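# Return the fallen case lid up to the pallet's empty spot

## Task

One of six cases has toppled off the pallet near the track's +y end and lies on its side on the floor a few metres toward -y, next to the track. Put it upright in the vacant spot of the pallet's two rows of three, with the taped lid on top and the side arrows pointing up. The five cases already there must still be standing in their rows when you finish. A case that ends lid up but outside the spot earns partial credit: more if it is on the pallet, less if it is on the floor or table. Finally release the case and move the tool away, because anything that stays in place only while the robot holds it does not count.

## Robot and tools

ROBOT. Two UR20-style arms, left_arm and right_arm. Each rides its own carriage on one shared track that runs along y at x = 0. left_rail carries left_arm on the +y half and right_rail carries right_arm on the -y half. An arm's base sits at x = 0, y = its carriage's position_m, z = 0.04 m, and faces +x. Each arm ends in a vacuum tool with four cups, each 103 mm across. In the cup point's own frame the cups sit at x = -62 and +62 mm. Channel a has its two cups at y = -104.5 mm and channel b has its two at y = +104.5 mm. The cups face along the cup point's +z. Together the rims cover 227 x 312 mm.

SCENE FRAME. This frame is fixed to the table. z = 0 is the table top and +z is up. +x is the direction the arms face, +y is to their left, and y = 0 is the middle of the track. The table starts at x = 0.50 m and only spans y = -0.90 to 0.90 m. Everywhere else the floor is at z = -0.53 m. The pallet is near the +y end of the track and the fallen case is toward -y. Camera names: cam_high, cam_low, cam_pallet_north (over the -y end), cam_pallet_south (over the +y end), cam_left_wrist and cam_right_wrist. All images are 896x504. In both pallet views +y runs roughly to the right.

execute_actions(actions=[...]). The actions run in order. Each action is an object that may contain "rows", "steps", "until", "left_rail" and "right_rail". An empty list just reports the state and images.
- rows: 1 to 15 rows, and each row lasts one control step (1/30 s). A row is a single list of 16 numbers, each in [-1, 1], covering both arms: left dx, dy, dz, rx, ry, rz, left suction_a, suction_b, then the same eight for the right arm.
- dx..rz are an offset target, not a pose. They are measured from that cup point's pose at the start of the action, in the cup point's own axes. For a call's first action, that start is the pose last reported. Every row refers to that same start point; rows do not add up. 1.0 means 0.6 m for dx, dy and dz, and 180 degrees for rotation. rx, ry and rz together form one rotation vector. On each step the controller clips the target to within 100 mm and 16 degrees of the measured pose.
- suction_a and suction_b: any value above 0.01 turns the channel on, and 0 turns it off. The setting stays until changed. A 0 is an actual command, so to leave a tool's vacuum alone, repeat its current values.
- steps: 1 to 450, at least the number of rows, default 15. After the last row the arm keeps heading for that row's target. A large move may still be unfinished when the result arrives, so send the remainder in the next action.
- until: ends the action early, but does not stop anything that is moving. Examples: {"left_rail": {"position_status": ["!=", "moving"]}}, {"all": {"status": "ended"}}, {"any": {"status": "ended"}}. Any numeric test needs one of the operators "=", "!=", "<", "<=", ">" or ">=".
- Carriages: {"left_rail": {"position_m": y, "speed_m_s": v}} sets an absolute target y in metres. The range is 0.6 to 3 for left_rail and -3 to -0.6 for right_rail. speed_m_s ranges from 0.01 to 1, starts at 1, and keeps its last value. {"stop": true} halts the carriage. Acceleration is 2 m/s2. A carriage counts as arrived within 0.6 mm of its target. Rows never move a carriage, but carriage travel is added to the tool's motion. Wait until the carriage has arrived before you aim the tool at a point in the scene. A single value out of range or a single unknown name gets the whole call refused.

zoom_image(camera, region=[x0, y0, x1, y1]) takes pixel coordinates of that camera's last image, with a region no larger than 504x504. read_manual(section="licences") only returns licence text. finished_scene(scene=n) ends the current scene and cannot be undone.

RESULTS. For each arm the state line gives the cup point position (m) and quaternion (wxyz) in the scene frame, plus velocities. These figures can be off, more so at long reach. "Hand target" is the pose the controller is currently driving toward. Joint positions and velocities list the rail first, then shoulder pan, shoulder lift, elbow and wrists 1 to 3. Wrist force and torque are given in the end effector's axes; they carry noise plus an offset of up to about 10 N and saturate near 200 N. suction_measured_a and suction_measured_b run from 0 to 1: near 0 means no seal, about 0.83 or more means airtight, and cardboard reads lower. The reading needs about 1.3 s to settle. part_present turns 1 above 0.09 and back to 0 below 0.07. position_status can be moving, done, contact_stop, time_out, stopped, stopped_with_arm or stopped_for_other_arm. position_answer is taken or not_taken. "pose unreachable" means the clearance check altered or blocked that arm's command, and that arm's carriage brakes.

GRIPPING AND RELEASE. Press both cups of a channel fully flat onto a smooth face, clear of edges, tape gaps and holes. Expect up to about 21 mm of cup compression. While part_present is 1, the controller assumes an 11.5 kg load. To set a case down, lower it in small increments until it touches. Then, in a single action, switch both channels to 0 and pull the tool straight back.

AVOID. An outside force of 400 N on any part of an arm, or a joint torque at its load limit, freezes that arm for 10 s. Do not let the two arms, their tools, or a case held by one of them collide or press on each other. Do not knock the other cases over or push anything out of the work area. Fast or jerky moves can tear a case free, so build offsets up gradually, adding about 0.01 per row. Keep in mind the robot keeps holding your last command while you think.

Each tool is called after "Request:" as a command line: name --argument value for each argument, lists and objects as JSON in quotes; but a table of rows of numbers goes row by row, as --pt "numbers of a row", without its own name.

## Session

Request:
execute_actions --actions '[]'

Scene clock: 0.00 s.
left_arm: end_effector_position=(+0.8493, +0.6625, +0.4396) suction_measured_a=0.01 part_present_a=0 suction_measured_b=0.01 part_present_b=0 end_effector_quat_wxyz=(-0.001, +0.001, +1.000, -0.001) end_effector_velocity=(-0.000, +0.000, +0.000) end_effector_angular_velocity=(-0.000, -0.000, +0.000) | right_arm: end_effector_position=(+0.8498, -1.2656, +0.4400) suction_measured_a=0.00 part_present_a=0 suction_measured_b=0.00 part_present_b=0 end_effector_quat_wxyz=(+0.000, -0.001, +1.000, +0.000) end_effector_velocity=(-0.000, +0.000, +0.000) end_effector_angular_velocity=(-0.000, -0.000, +0.000)
Joint positions: left_arm=[ 0.664 -0.24  -1.498  2.092 -2.164 -1.572  1.333] | right_arm=[-1.266 -0.238 -1.498  2.092 -2.165 -1.57   1.332]
Joint velocities: left_arm=[ 0.  0. -0.  0. -0.  0.  0.] | right_arm=[ 0.  0. -0.  0. -0. -0. -0.]
Wrist force (N, on the end effector, along its own x y z axes, offset not removed): no reading
Wrist torque (N m, same axes, about the end effector's origin, offset not removed): no reading
Hand target (left_arm): +0.849, +0.663, +0.440; -0.001, +0.001, +1.000, -0.001
Hand target (right_arm): +0.850, -1.266, +0.440; +0.000, -0.001, +1.000, +0.000
left_rail: position_m=0.664 position_m_goal=0.664 speed_m_s=1.00 position_status=done position_answer=taken refusals=0
right_rail: position_m=-1.266 position_m_goal=-1.266 speed_m_s=1.00 position_status=done position_answer=taken refusals=0

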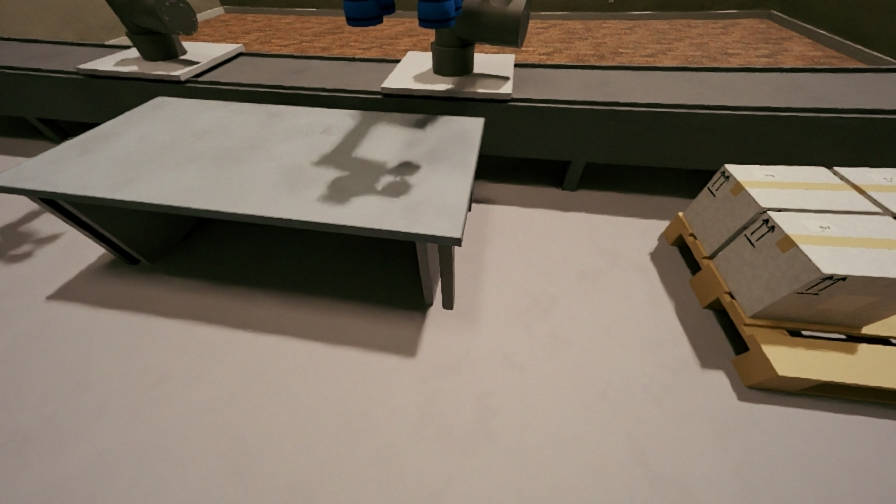

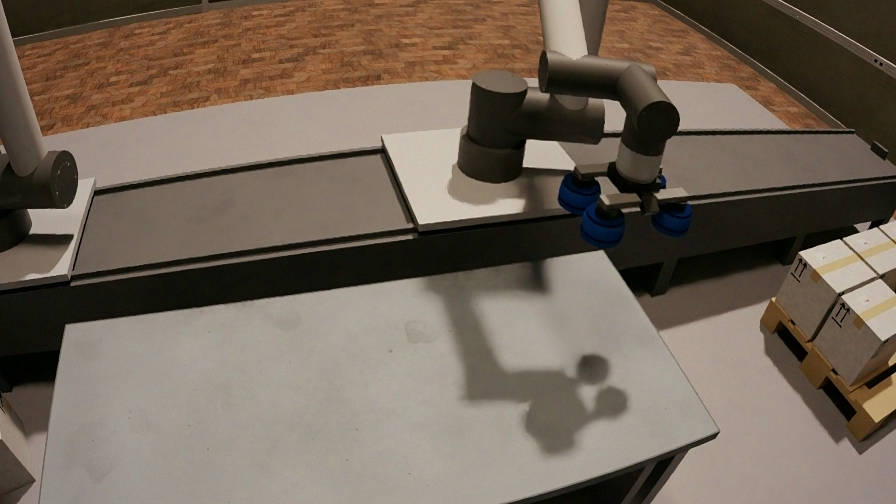

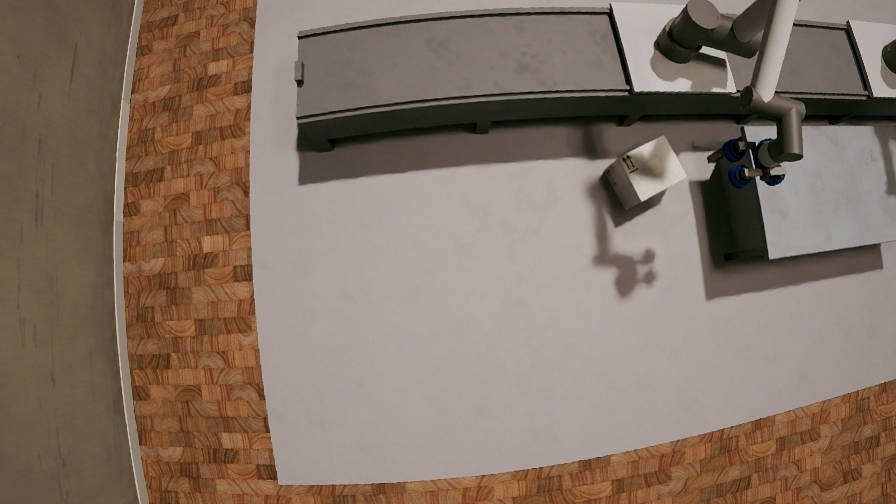

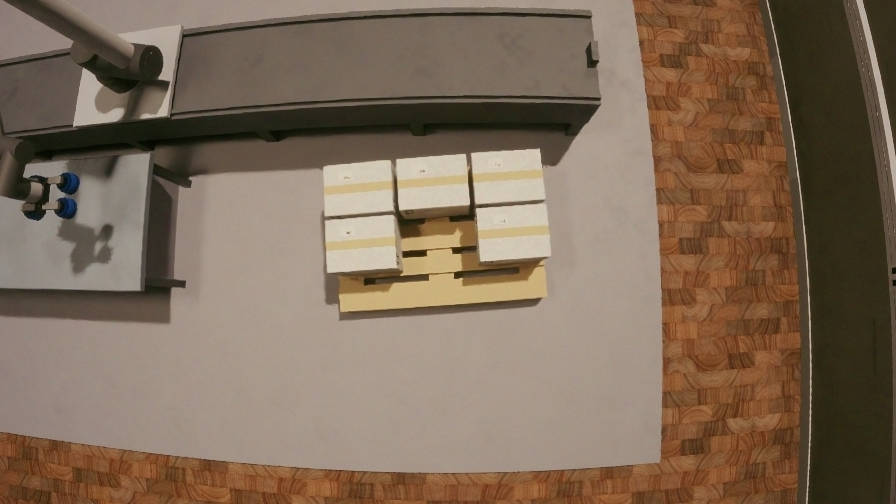

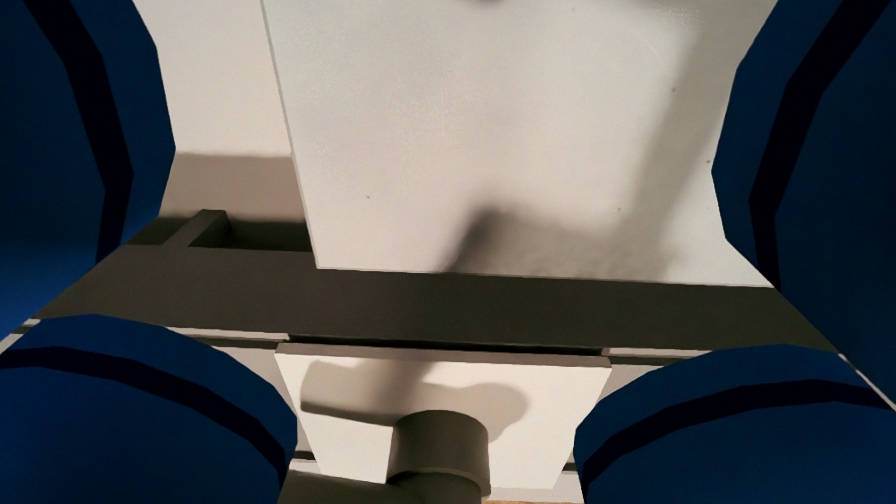

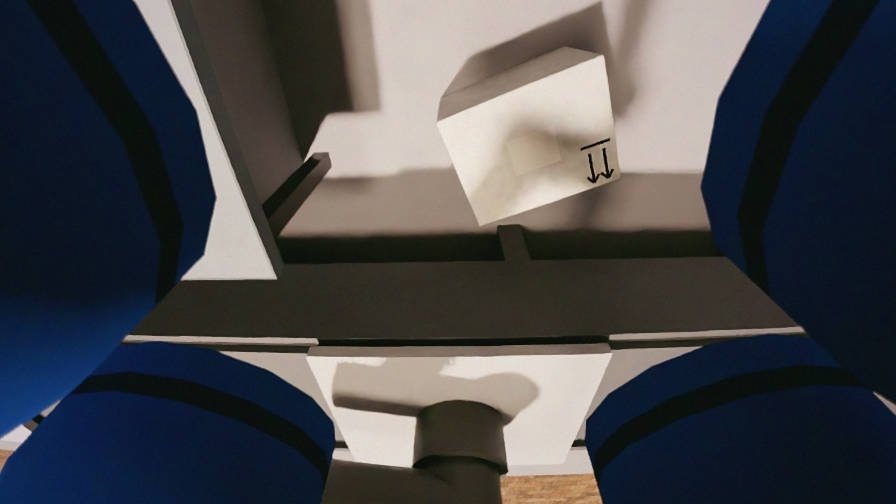

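Request:
zoom_image --camera "cam_right_wrist" --region '[400, 0, 680, 280]'

Request:
zoom_image --camera "cam_pallet_north" --region '[560, 80, 800, 280]'

Request:
zoom_image --camera "cam_pallet_south" --region '[300, 120, 600, 330]'

Region (400, 0, 680, 280) of cam_right_wrist's 896x504 image, scaled by 1.800, with more detail than that image has.

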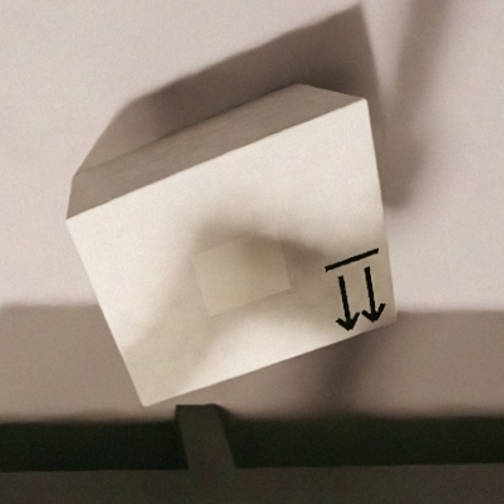

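Region (560, 80, 800, 280) of cam_pallet_north's 896x504 image, scaled by 2.100, with more detail than that image has.

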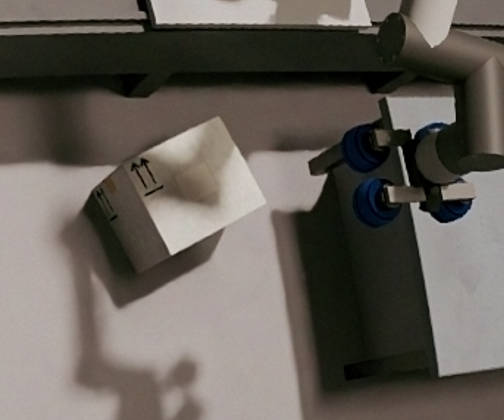

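Region (300, 120, 600, 330) of cam_pallet_south's 896x504 image, scaled by 1.680, with more detail than that image has; it fills the top 353 rows of this view, and the rest is white.

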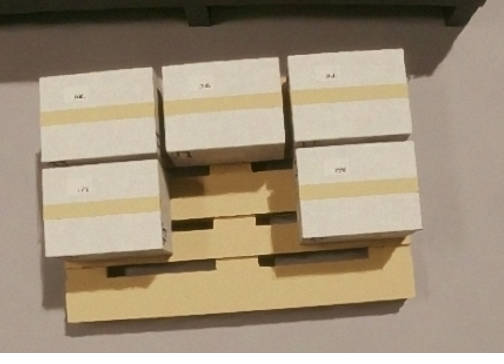

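Request:
execute_actions --actions '[{"left_rail":{"position_m":2.35},"rows":[[-0.01,0,0,0,0,0,0,0,0.006,-0.006,0.016,0,0,-0.002,0,0],[-0.025,0,0,0,0,0,0,0,0.014,-0.015,0.041,0,0,-0.006,0,0],[-0.05,0,0,0,0,0,0,0,0.028,-0.03,0.082,0,0,-0.012,0,0],[-0.08,0,0,0,0,0,0,0,0.046,-0.048,0.131,0,0,-0.019,0,0],[-0.115,0,0,0,0,0,0,0,0.066,-0.069,0.188,0,0,-0.028,0,0],[-0.15,0,0,0,0,0,0,0,0.086,-0.089,0.245,0,0,-0.036,0,0],[-0.19,0,0,0,0,0,0,0,0.108,-0.113,0.31,0,0,-0.046,0,0],[-0.23,0,0,0,0,0,0,0,0.131,-0.137,0.376,0,0,-0.055,0,0],[-0.27,0,0,0,0,0,0,0,0.154,-0.161,0.441,0,0,-0.065,0,0],[-0.31,0,0,0,0,0,0,0,0.177,-0.185,0.507,0,0,-0.075,0,0],[-0.35,0,0,0,0,0,0,0,0.2,-0.209,0.572,0,0,-0.084,0,0],[-0.39,0,0,0,0,0,0,0,0.222,-0.232,0.637,0,0,-0.094,0,0],[-0.43,0,0,0,0,0,0,0,0.245,-0.256,0.703,0,0,-0.104,0,0],[-0.47,0,0,0,0,0,0,0,0.268,-0.28,0.768,0,0,-0.113,0,0],[-0.5,0,0,0,0,0,0,0,0.285,-0.298,0.817,0,0,-0.1206,0,0]],"steps":40}]'

Scene clock: 5.97 s.
left_arm: end_effector_position=(+1.1488, +1.7170, +0.4397) suction_measured_a=0.01 part_present_a=0 suction_measured_b=0.01 part_present_b=0 end_effector_quat_wxyz=(-0.001, +0.001, +1.000, -0.001) end_effector_velocity=(+0.004, +1.000, +0.000) end_effector_angular_velocity=(-0.000, +0.000, -0.000) | right_arm: end_effector_position=(+0.6783, -1.4369, -0.0320) suction_measured_a=0.00 part_present_a=0 suction_measured_b=0.00 part_present_b=0 end_effector_quat_wxyz=(-0.005, -0.188, +0.982, +0.003) end_effector_velocity=(-0.003, -0.054, -0.131) end_effector_angular_velocity=(-0.019, -0.065, +0.012)
Joint positions: left_arm=[ 1.719 -0.177 -1.178  1.67  -2.062 -1.572  1.396] | right_arm=[-1.266 -0.537 -0.968  2.504 -3.095 -1.573  0.656]
Joint velocities: left_arm=[ 1.     0.001  0.004 -0.007  0.003 -0.     0.001] | right_arm=[ 0.    -0.078  0.274  0.006 -0.346  0.016 -0.09 ]
Wrist force (N, on the end effector, along its own x y z axes, offset not removed): left_arm=[0.7 -2.0 6.3] | right_arm=[6.6 -0.6 1.1]
Wrist torque (N m, same axes, about the end effector's origin, offset not removed): left_arm=[0.03 -0.52 0.53] | right_arm=[0.18 -1.23 0.39]
Hand target (left_arm): +1.149, +1.762, +0.440; -0.001, +0.001, +1.000, -0.001
Hand target (right_arm): +0.678, -1.444, -0.049; -0.001, -0.189, +0.982, +0.000
Off the commanded pose (left_arm): 0.001 m, 0 deg.
Off the commanded pose (right_arm): 0.020 m, 1 deg.
left_rail: position_m=1.719 position_m_goal=2.350 speed_m_s=1.00 position_status=moving position_answer=taken refusals=0
right_rail: position_m=-1.266 position_m_goal=-1.266 speed_m_s=1.00 position_status=done position_answer=taken refusals=0

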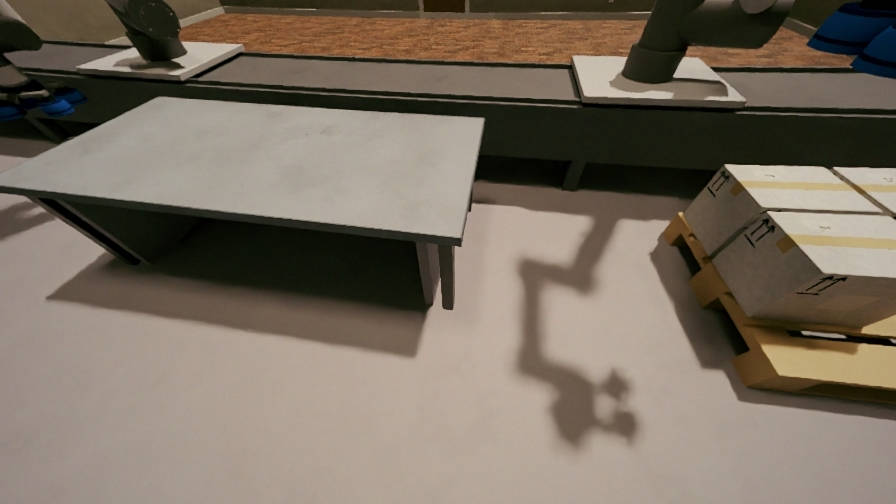

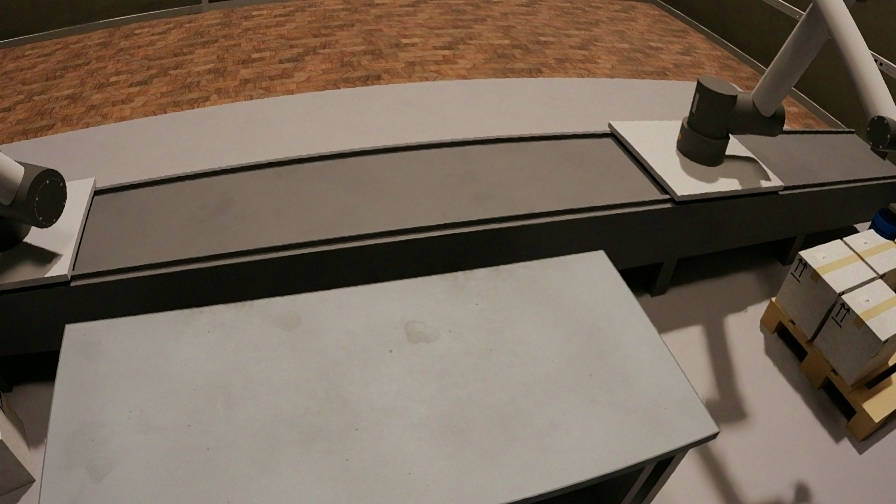

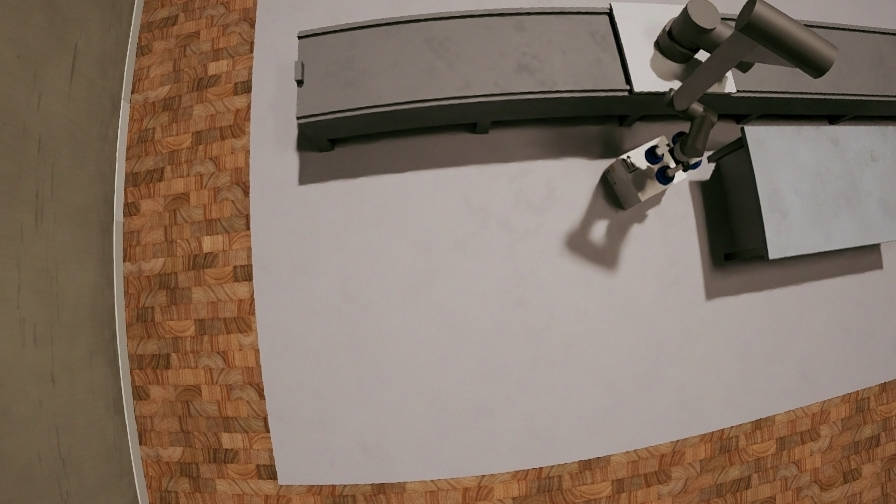

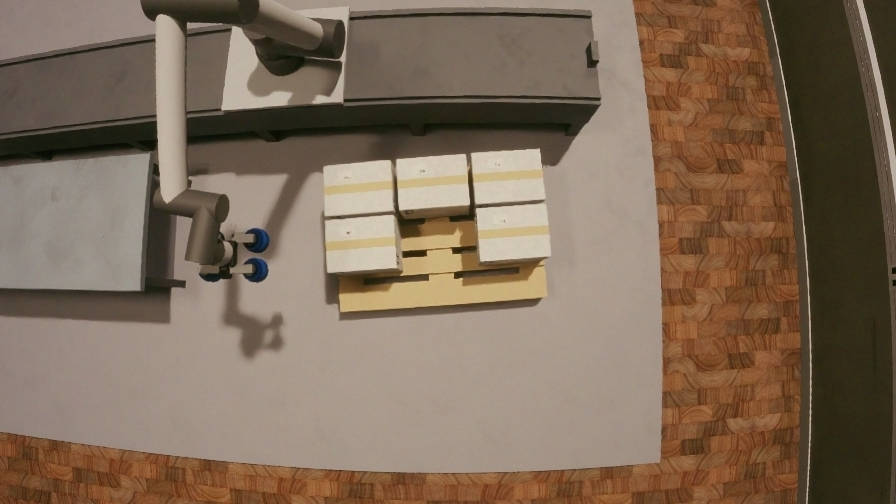

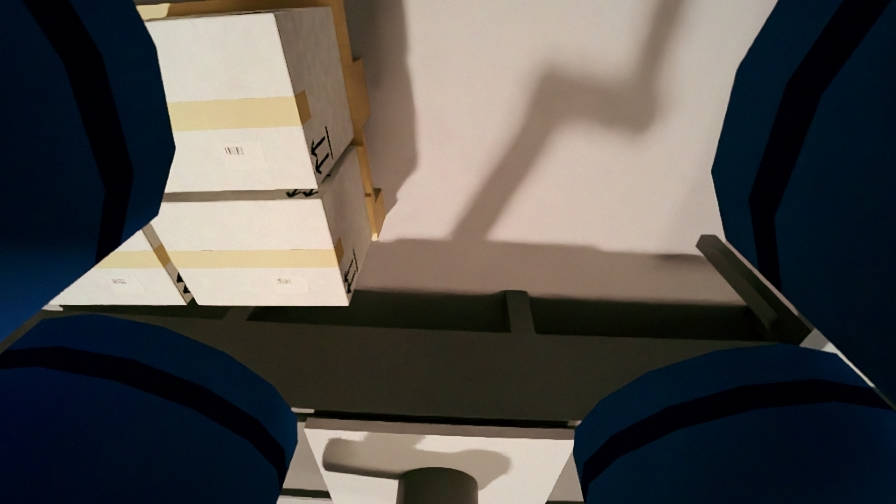

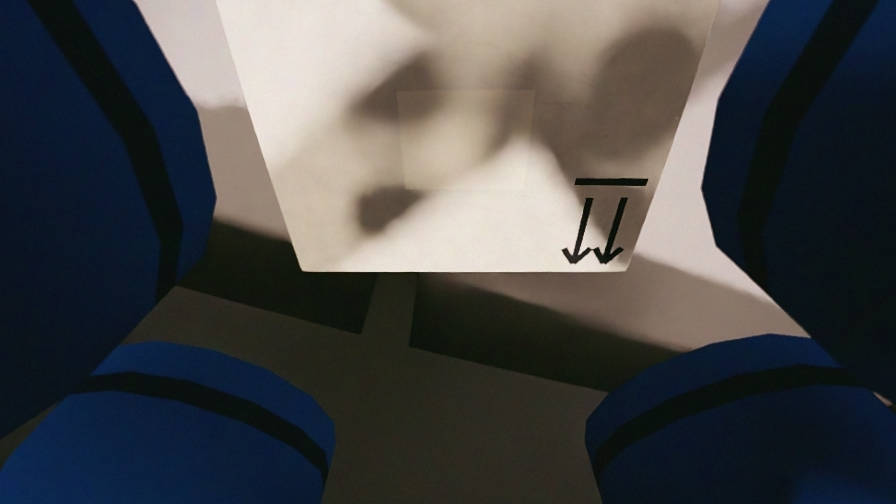

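Request:
execute_actions --actions '[]'

Scene clock: 6.13 s.
left_arm: end_effector_position=(+1.1492, +1.8836, +0.4397) suction_measured_a=0.01 part_present_a=0 suction_measured_b=0.01 part_present_b=0 end_effector_quat_wxyz=(-0.001, +0.001, +1.000, -0.001) end_effector_velocity=(+0.001, +1.000, -0.000) end_effector_angular_velocity=(+0.000, +0.000, -0.000) | right_arm: end_effector_position=(+0.6784, -1.4421, -0.0444) suction_measured_a=0.00 part_present_a=0 suction_measured_b=0.00 part_present_b=0 end_effector_quat_wxyz=(-0.002, -0.189, +0.982, +0.001) end_effector_velocity=(-0.000, -0.015, -0.036) end_effector_angular_velocity=(-0.007, -0.021, +0.004)
Joint positions: left_arm=[ 1.886 -0.177 -1.178  1.67  -2.062 -1.572  1.396] | right_arm=[-1.266 -0.544 -0.942  2.504 -3.129 -1.572  0.647]
Joint velocities: left_arm=[ 1.     0.     0.001 -0.002  0.001 -0.     0.   ] | right_arm=[ 0.    -0.021  0.077  0.001 -0.099  0.005 -0.025]
Wrist force (N, on the end effector, along its own x y z axes, offset not removed): left_arm=[0.0 -2.4 5.8] | right_arm=[2.9 -1.4 -0.4]
Wrist torque (N m, same axes, about the end effector's origin, offset not removed): left_arm=[-0.03 -0.43 0.62] | right_arm=[-0.02 -0.74 0.37]
Hand target (left_arm): +1.149, +1.929, +0.440; -0.001, +0.001, +1.000, -0.001
Hand target (right_arm): +0.678, -1.444, -0.049; -0.001, -0.189, +0.982, +0.000
Off the commanded pose (left_arm): 0.001 m, 0 deg.
Off the commanded pose (right_arm): 0.007 m, 0 deg.
left_rail: position_m=1.886 position_m_goal=2.350 speed_m_s=1.00 position_status=moving position_answer=taken refusals=0
right_rail: position_m=-1.266 position_m_goal=-1.266 speed_m_s=1.00 position_status=done position_answer=taken refusals=0

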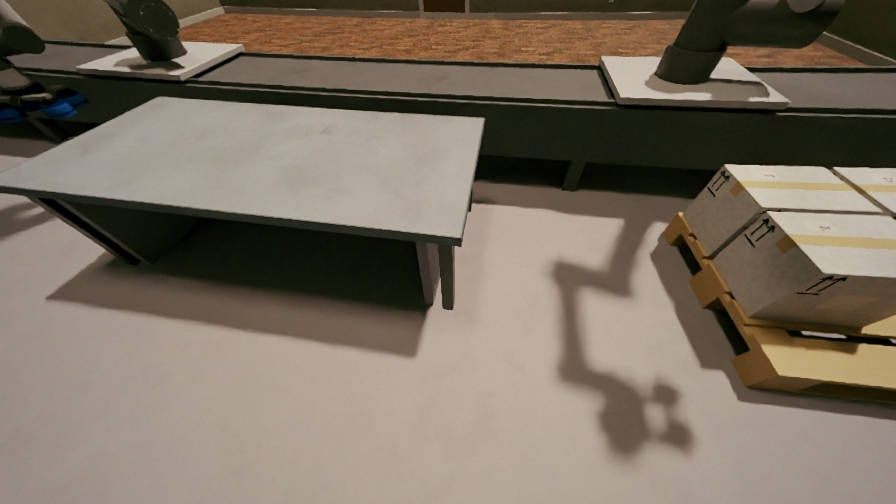

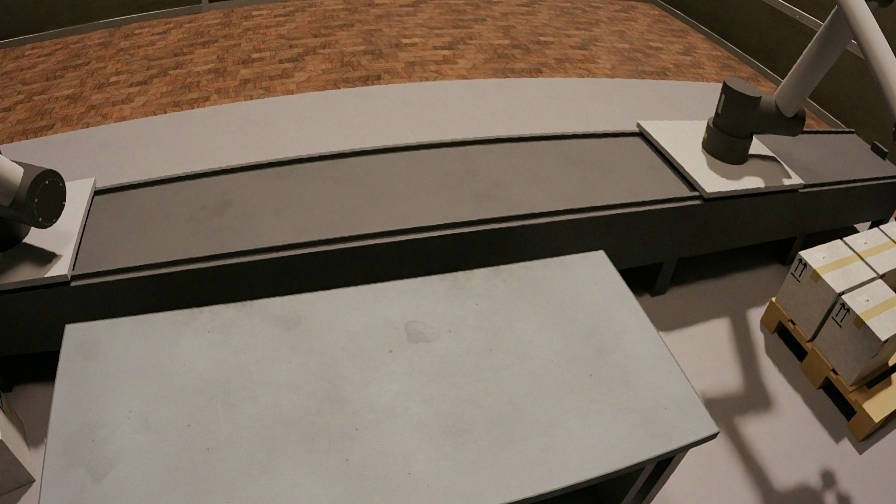

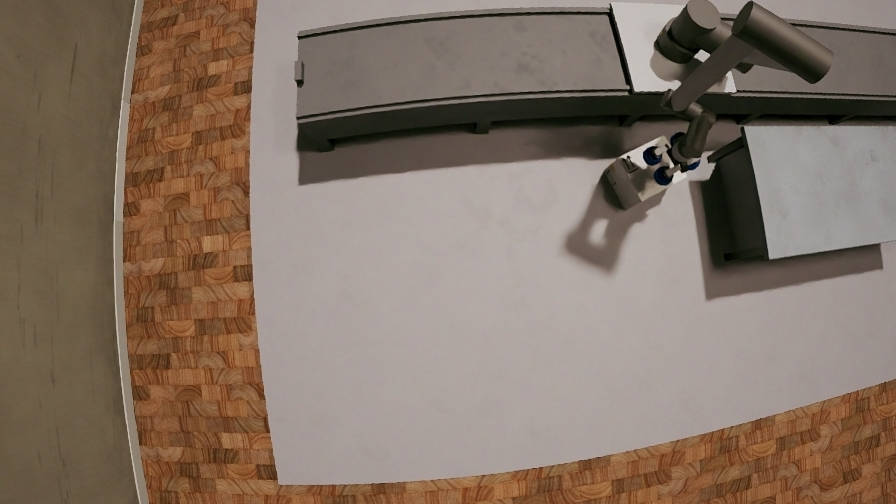

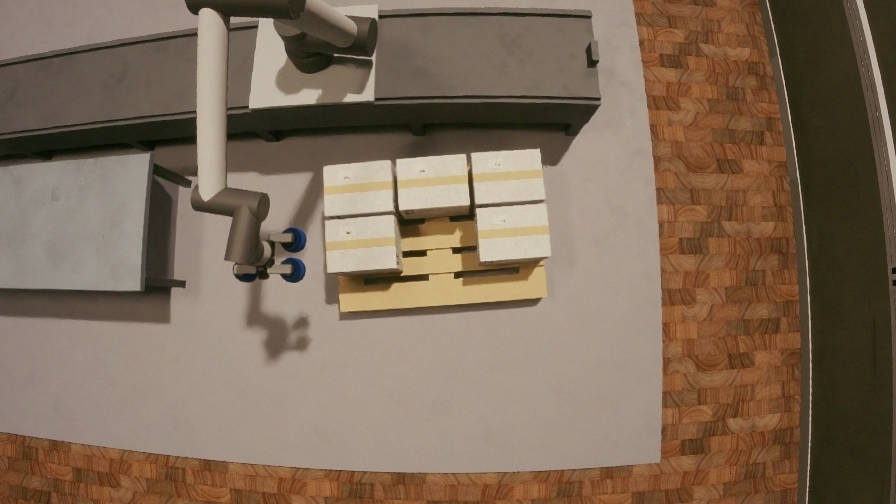

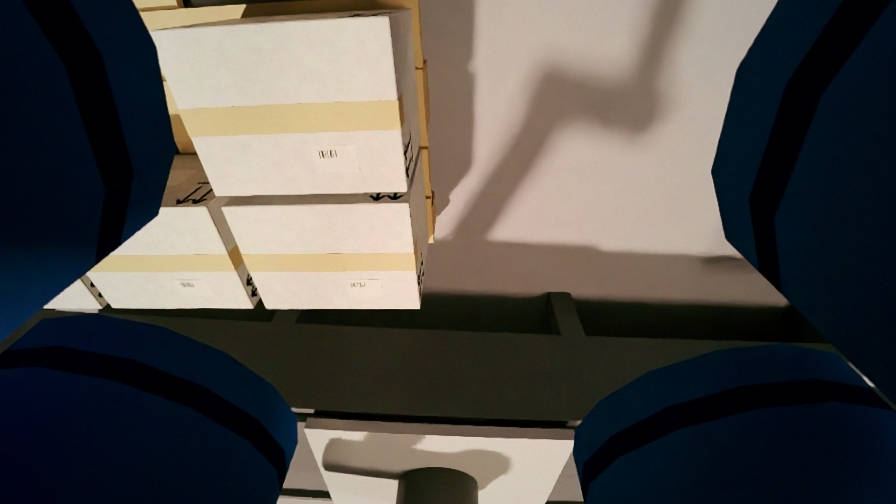

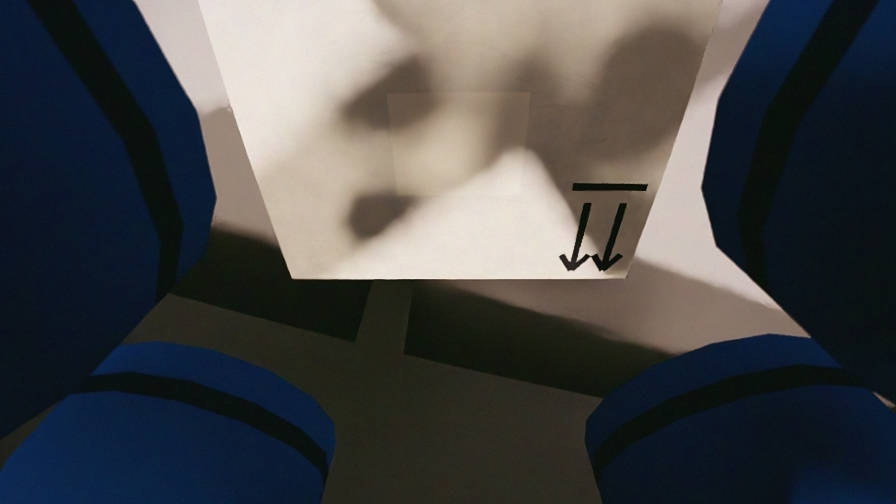

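Request:
execute_actions --actions '[{"left_rail":{"position_m":2.5},"steps":1},{"rows":[[0,0,0.01,0,0,0,0,0,0.002,0,0.01,0,0,0,0,0],[0,0,0.02,0,0,0,0,0,0.005,0,0.03,0,0,0,0,0],[0,0,0.03,0,0,0,0,0,0.008,0.001,0.055,0,0,0,0,0],[0,0,0.04,0,0,0,0,0,0.011,0.001,0.085,0,0,0,0,0],[0,0,0.05,0,0,0,0,0,0.014,0.002,0.115,0,0,0,0,0],[0,0,0.06,0,0,0,0,0,0.017,0.002,0.145,0,0,0,0,0],[0,0,0.07,0,0,0,0,0,0.02,0.003,0.175,0,0,0,0,0],[0,0,0.08,0,0,0,0,0,0.023,0.003,0.205,0,0,0,0,0],[0,0,0.09,0,0,0,0,0,0.026,0.003,0.235,0,0,0,0,0],[0,0,0.1,0,0,0,0,0,0.028,0.003,0.26,0,0,0,0,0],[0,0,0.1,0,0,0,0,0,0.03,0.003,0.28,0,0,0,0,0],[0,0,0.1,0,0,0,0,0,0.03,0.003,0.295,0,0,0,0,0],[0,0,0.1,0,0,0,0,0,0.03,0.003,0.31,0,0,0,0,0],[0,0,0.1,0,0,0,0,0,0.03,0.003,0.32,0,0,0,0,0],[0,0,0.1,0,0,0,0,0,0.03,0.003,0.327,0,0,0,0,0]],"steps":25}]'

Scene clock: 8.20 s.
left_arm: end_effector_position=(+1.1493, +2.4977, +0.3802) suction_measured_a=0.01 part_present_a=0 suction_measured_b=0.01 part_present_b=0 end_effector_quat_wxyz=(-0.001, +0.001, +1.000, -0.001) end_effector_velocity=(+0.000, -0.000, -0.004) end_effector_angular_velocity=(-0.000, -0.000, -0.000) | right_arm: end_effector_position=(+0.6600, -1.4484, -0.2401) suction_measured_a=0.00 part_present_a=0 suction_measured_b=0.00 part_present_b=0 end_effector_quat_wxyz=(-0.001, -0.189, +0.982, +0.001) end_effector_velocity=(+0.005, -0.004, -0.038) end_effector_angular_velocity=(-0.005, -0.012, +0.000)
Joint positions: left_arm=[ 2.5   -0.177 -1.142  1.71  -2.137 -1.572  1.396] | right_arm=[-1.266 -0.567 -0.568  2.461 -3.46  -1.571  0.624]
Joint velocities: left_arm=[ 0.    -0.     0.003  0.003 -0.006 -0.     0.   ] | right_arm=[ 0.    -0.002  0.069 -0.025 -0.057  0.002 -0.002]
Wrist force (N, on the end effector, along its own x y z axes, offset not removed): left_arm=[2.8 -2.1 6.7] | right_arm=[2.8 -2.3 0.4]
Wrist torque (N m, same axes, about the end effector's origin, offset not removed): left_arm=[0.05 -0.80 0.62] | right_arm=[0.01 -0.83 0.38]
Hand target (left_arm): +1.149, +2.498, +0.380; -0.001, +0.001, +1.000, -0.001
Hand target (right_arm): +0.661, -1.449, -0.245; -0.001, -0.189, +0.982, +0.000
Off the commanded pose (left_arm): 0.001 m, 0 deg.
Off the commanded pose (right_arm): 0.005 m, 0 deg.
left_rail: position_m=2.500 position_m_goal=2.500 speed_m_s=1.00 position_status=done position_answer=taken refusals=0
right_rail: position_m=-1.266 position_m_goal=-1.266 speed_m_s=1.00 position_status=done position_answer=taken refusals=0

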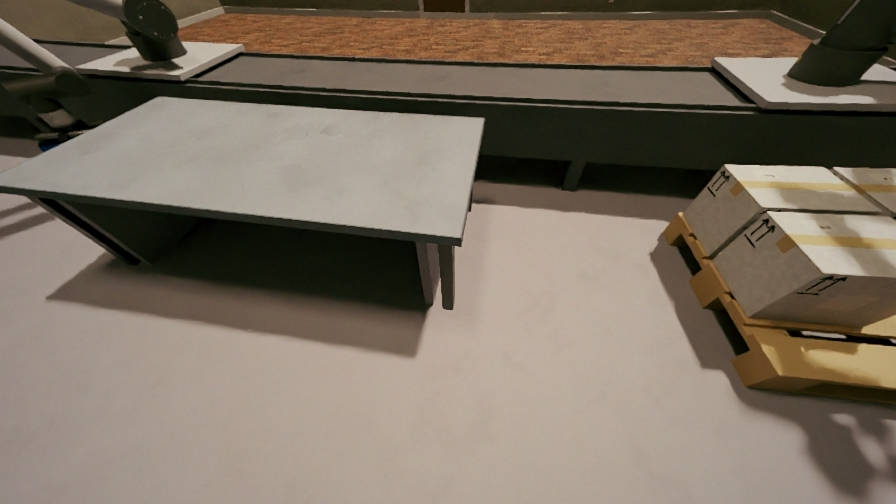

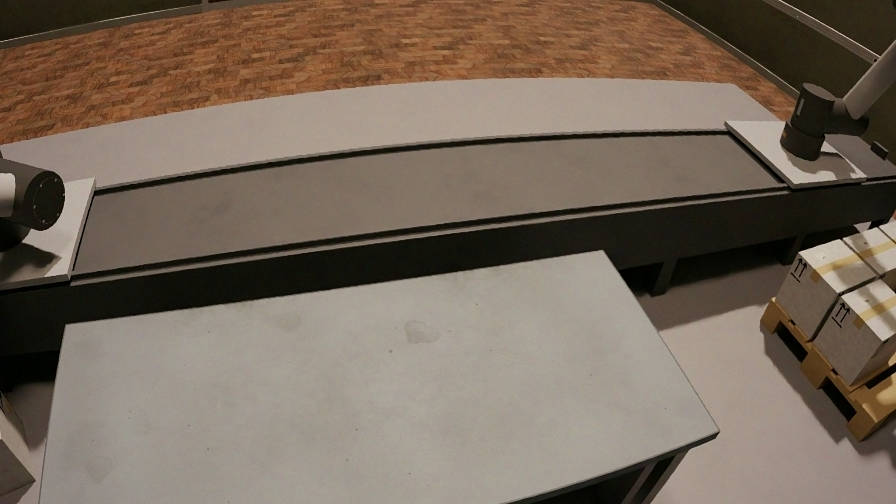

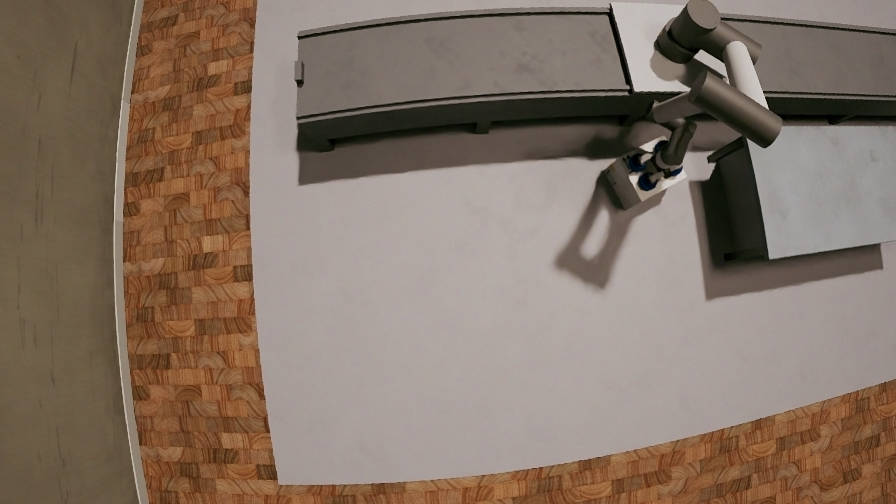

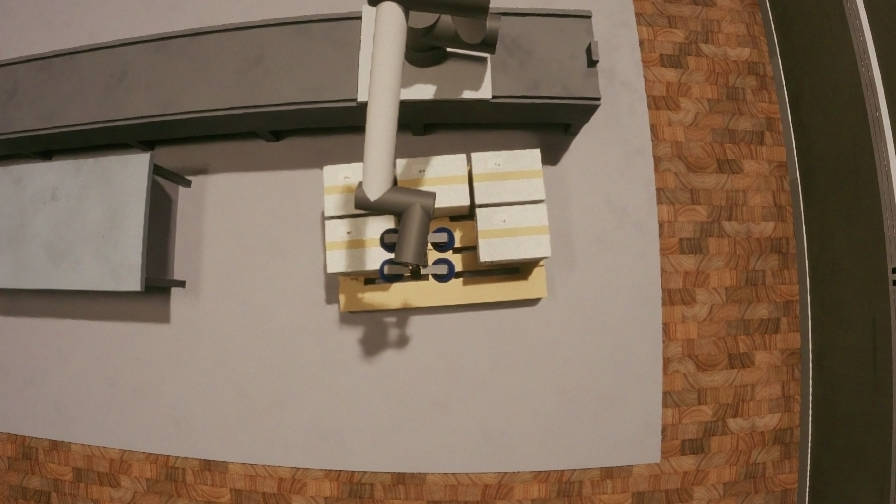

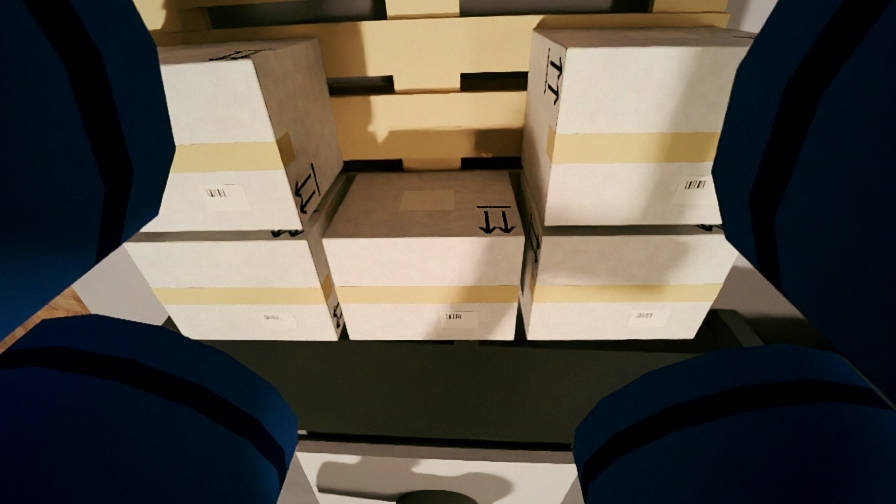

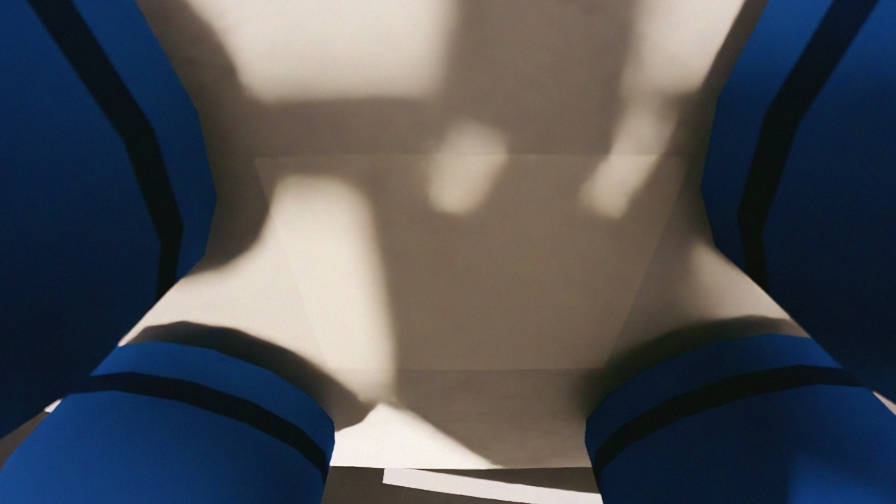

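Request:
execute_actions --actions '[{"rows":[[0,0,0,0,0,0,0,0,0,0,0.012,0,0,0,1,1],[0,0,0,0,0,0,0,0,0,0,0.016,0,0,0,1,1],[0,0,0,0,0,0,0,0,0,0,0.02,0,0,0,1,1],[0,0,0,0,0,0,0,0,0,0,0.024,0,0,0,1,1],[0,0,0,0,0,0,0,0,0,0,0.028,0,0,0,1,1],[0,0,0,0,0,0,0,0,0,0,0.032,0,0,0,1,1],[0,0,0,0,0,0,0,0,0,0,0.036,0,0,0,1,1]],"steps":12}]'

Request:
zoom_image --camera "cam_left_wrist" --region '[230, 20, 610, 360]'

Scene clock: 9.70 s.
left_arm: end_effector_position=(+1.1494, +2.4977, +0.3800) suction_measured_a=0.01 part_present_a=0 suction_measured_b=0.01 part_present_b=0 end_effector_quat_wxyz=(-0.001, +0.001, +1.000, -0.001) end_effector_velocity=(-0.000, +0.000, +0.001) end_effector_angular_velocity=(-0.000, -0.000, +0.000) | right_arm: end_effector_position=(+0.6599, -1.4485, -0.2588) suction_measured_a=0.70 part_present_a=1 suction_measured_b=0.68 part_present_b=1 end_effector_quat_wxyz=(-0.001, -0.189, +0.982, +0.001) end_effector_velocity=(+0.005, -0.003, -0.020) end_effector_angular_velocity=(-0.006, -0.010, +0.001)
Joint positions: left_arm=[ 2.5   -0.177 -1.142  1.71  -2.137 -1.572  1.396] | right_arm=[-1.266 -0.567 -0.535  2.45  -3.482 -1.571  0.624]
Joint velocities: left_arm=[ 0.     0.    -0.001 -0.     0.001 -0.    -0.   ] | right_arm=[ 0.     0.001  0.036 -0.016 -0.031  0.    -0.   ]
Wrist force (N, on the end effector, along its own x y z axes, offset not removed): left_arm=[1.4 -3.2 5.9] | right_arm=[21.5 -18.9 -28.2]
Wrist torque (N m, same axes, about the end effector's origin, offset not removed): left_arm=[-0.12 -0.57 0.72] | right_arm=[4.70 1.15 0.64]
Hand target (left_arm): +1.149, +2.498, +0.380; -0.001, +0.001, +1.000, -0.001
Hand target (right_arm): +0.660, -1.448, -0.262; -0.001, -0.189, +0.982, +0.001
Off the commanded pose (left_arm): 0.000 m, 0 deg.
Off the commanded pose (right_arm): 0.003 m, 0 deg.
left_rail: position_m=2.500 position_m_goal=2.500 speed_m_s=1.00 position_status=done position_answer=taken refusals=0
right_rail: position_m=-1.266 position_m_goal=-1.266 speed_m_s=1.00 position_status=done position_answer=taken refusals=0

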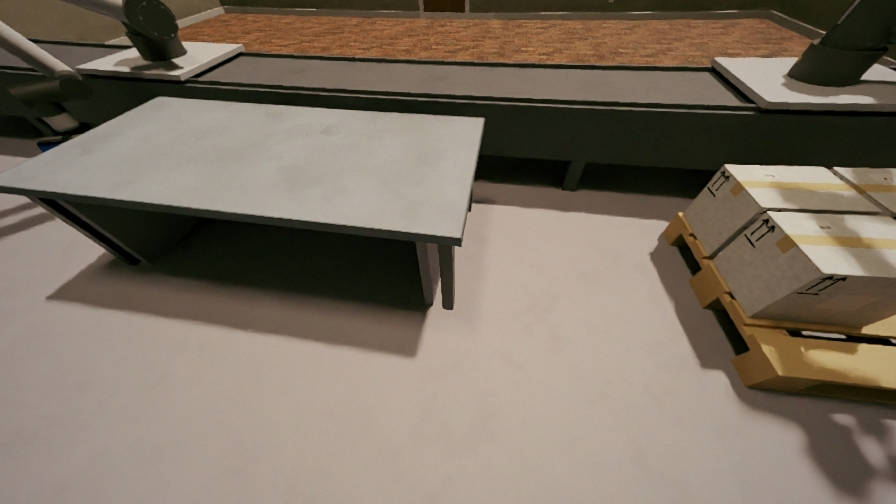

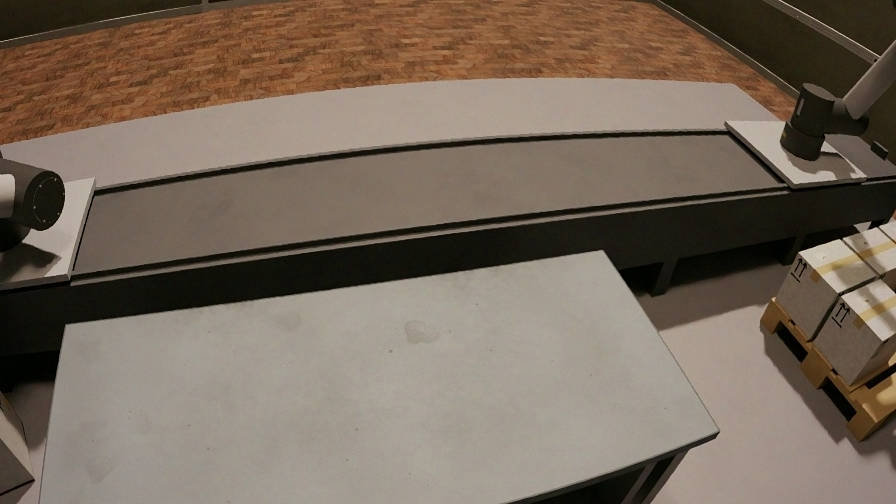

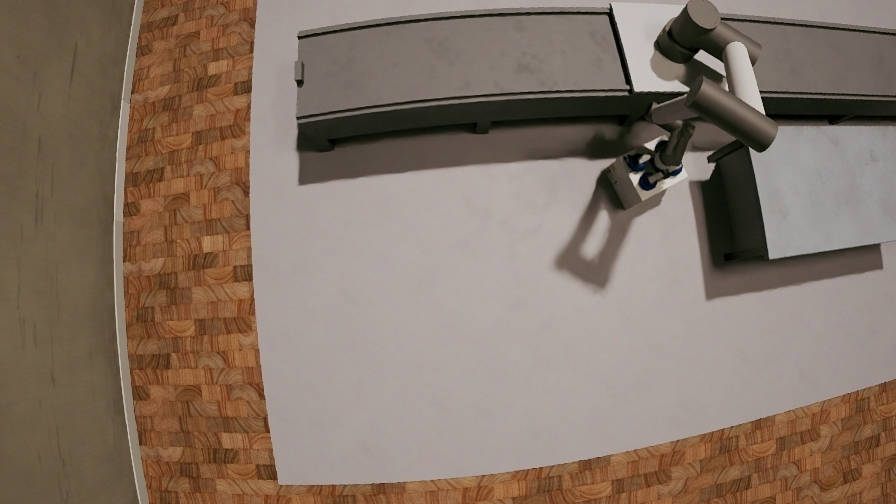

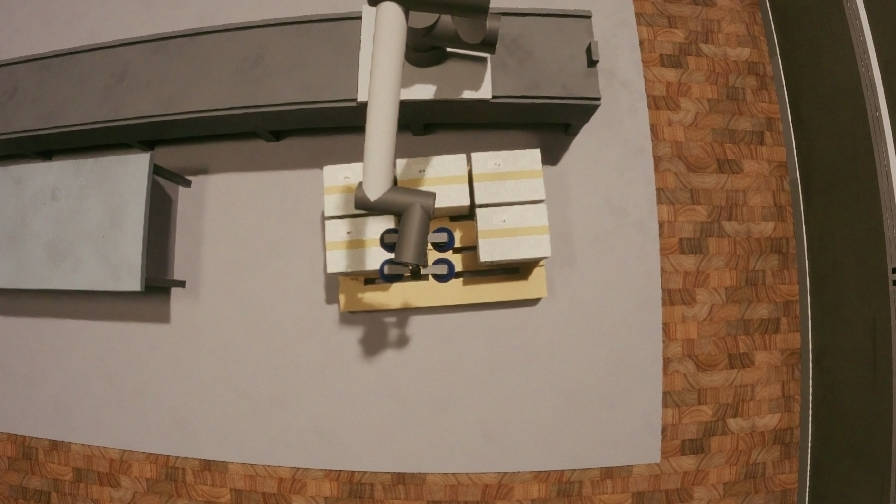

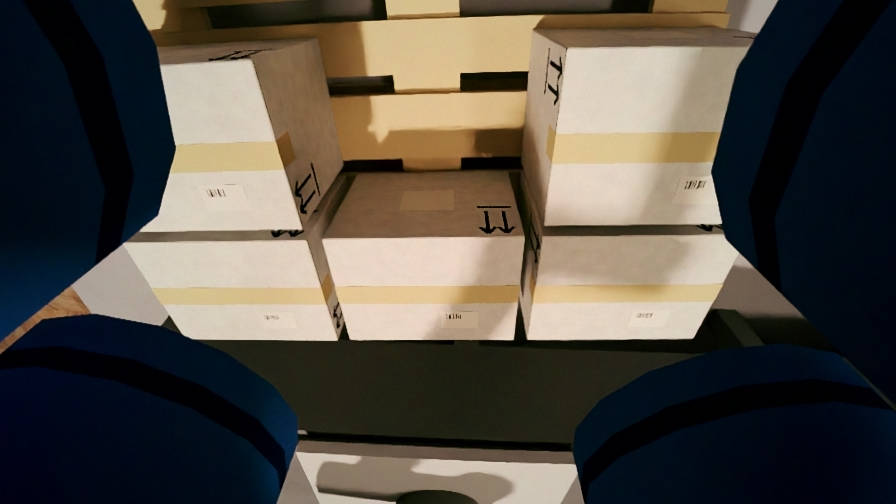

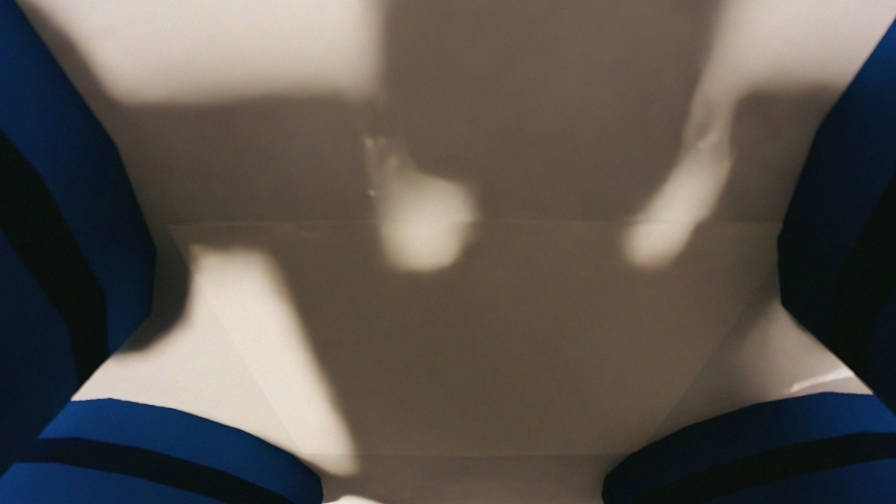

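Region (230, 20, 610, 360) of cam_left_wrist's 896x504 image, scaled by 1.326, with more detail than that image has; it fills the top 451 rows of this view, and the rest is white.

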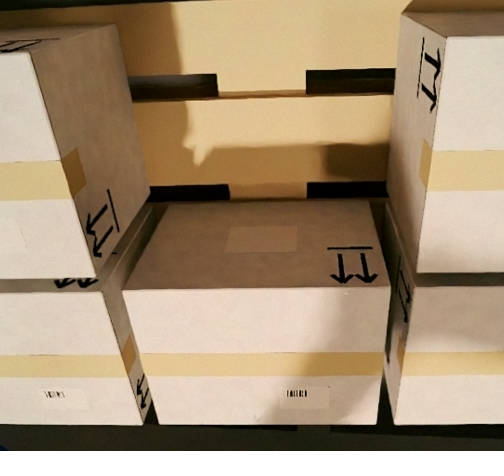

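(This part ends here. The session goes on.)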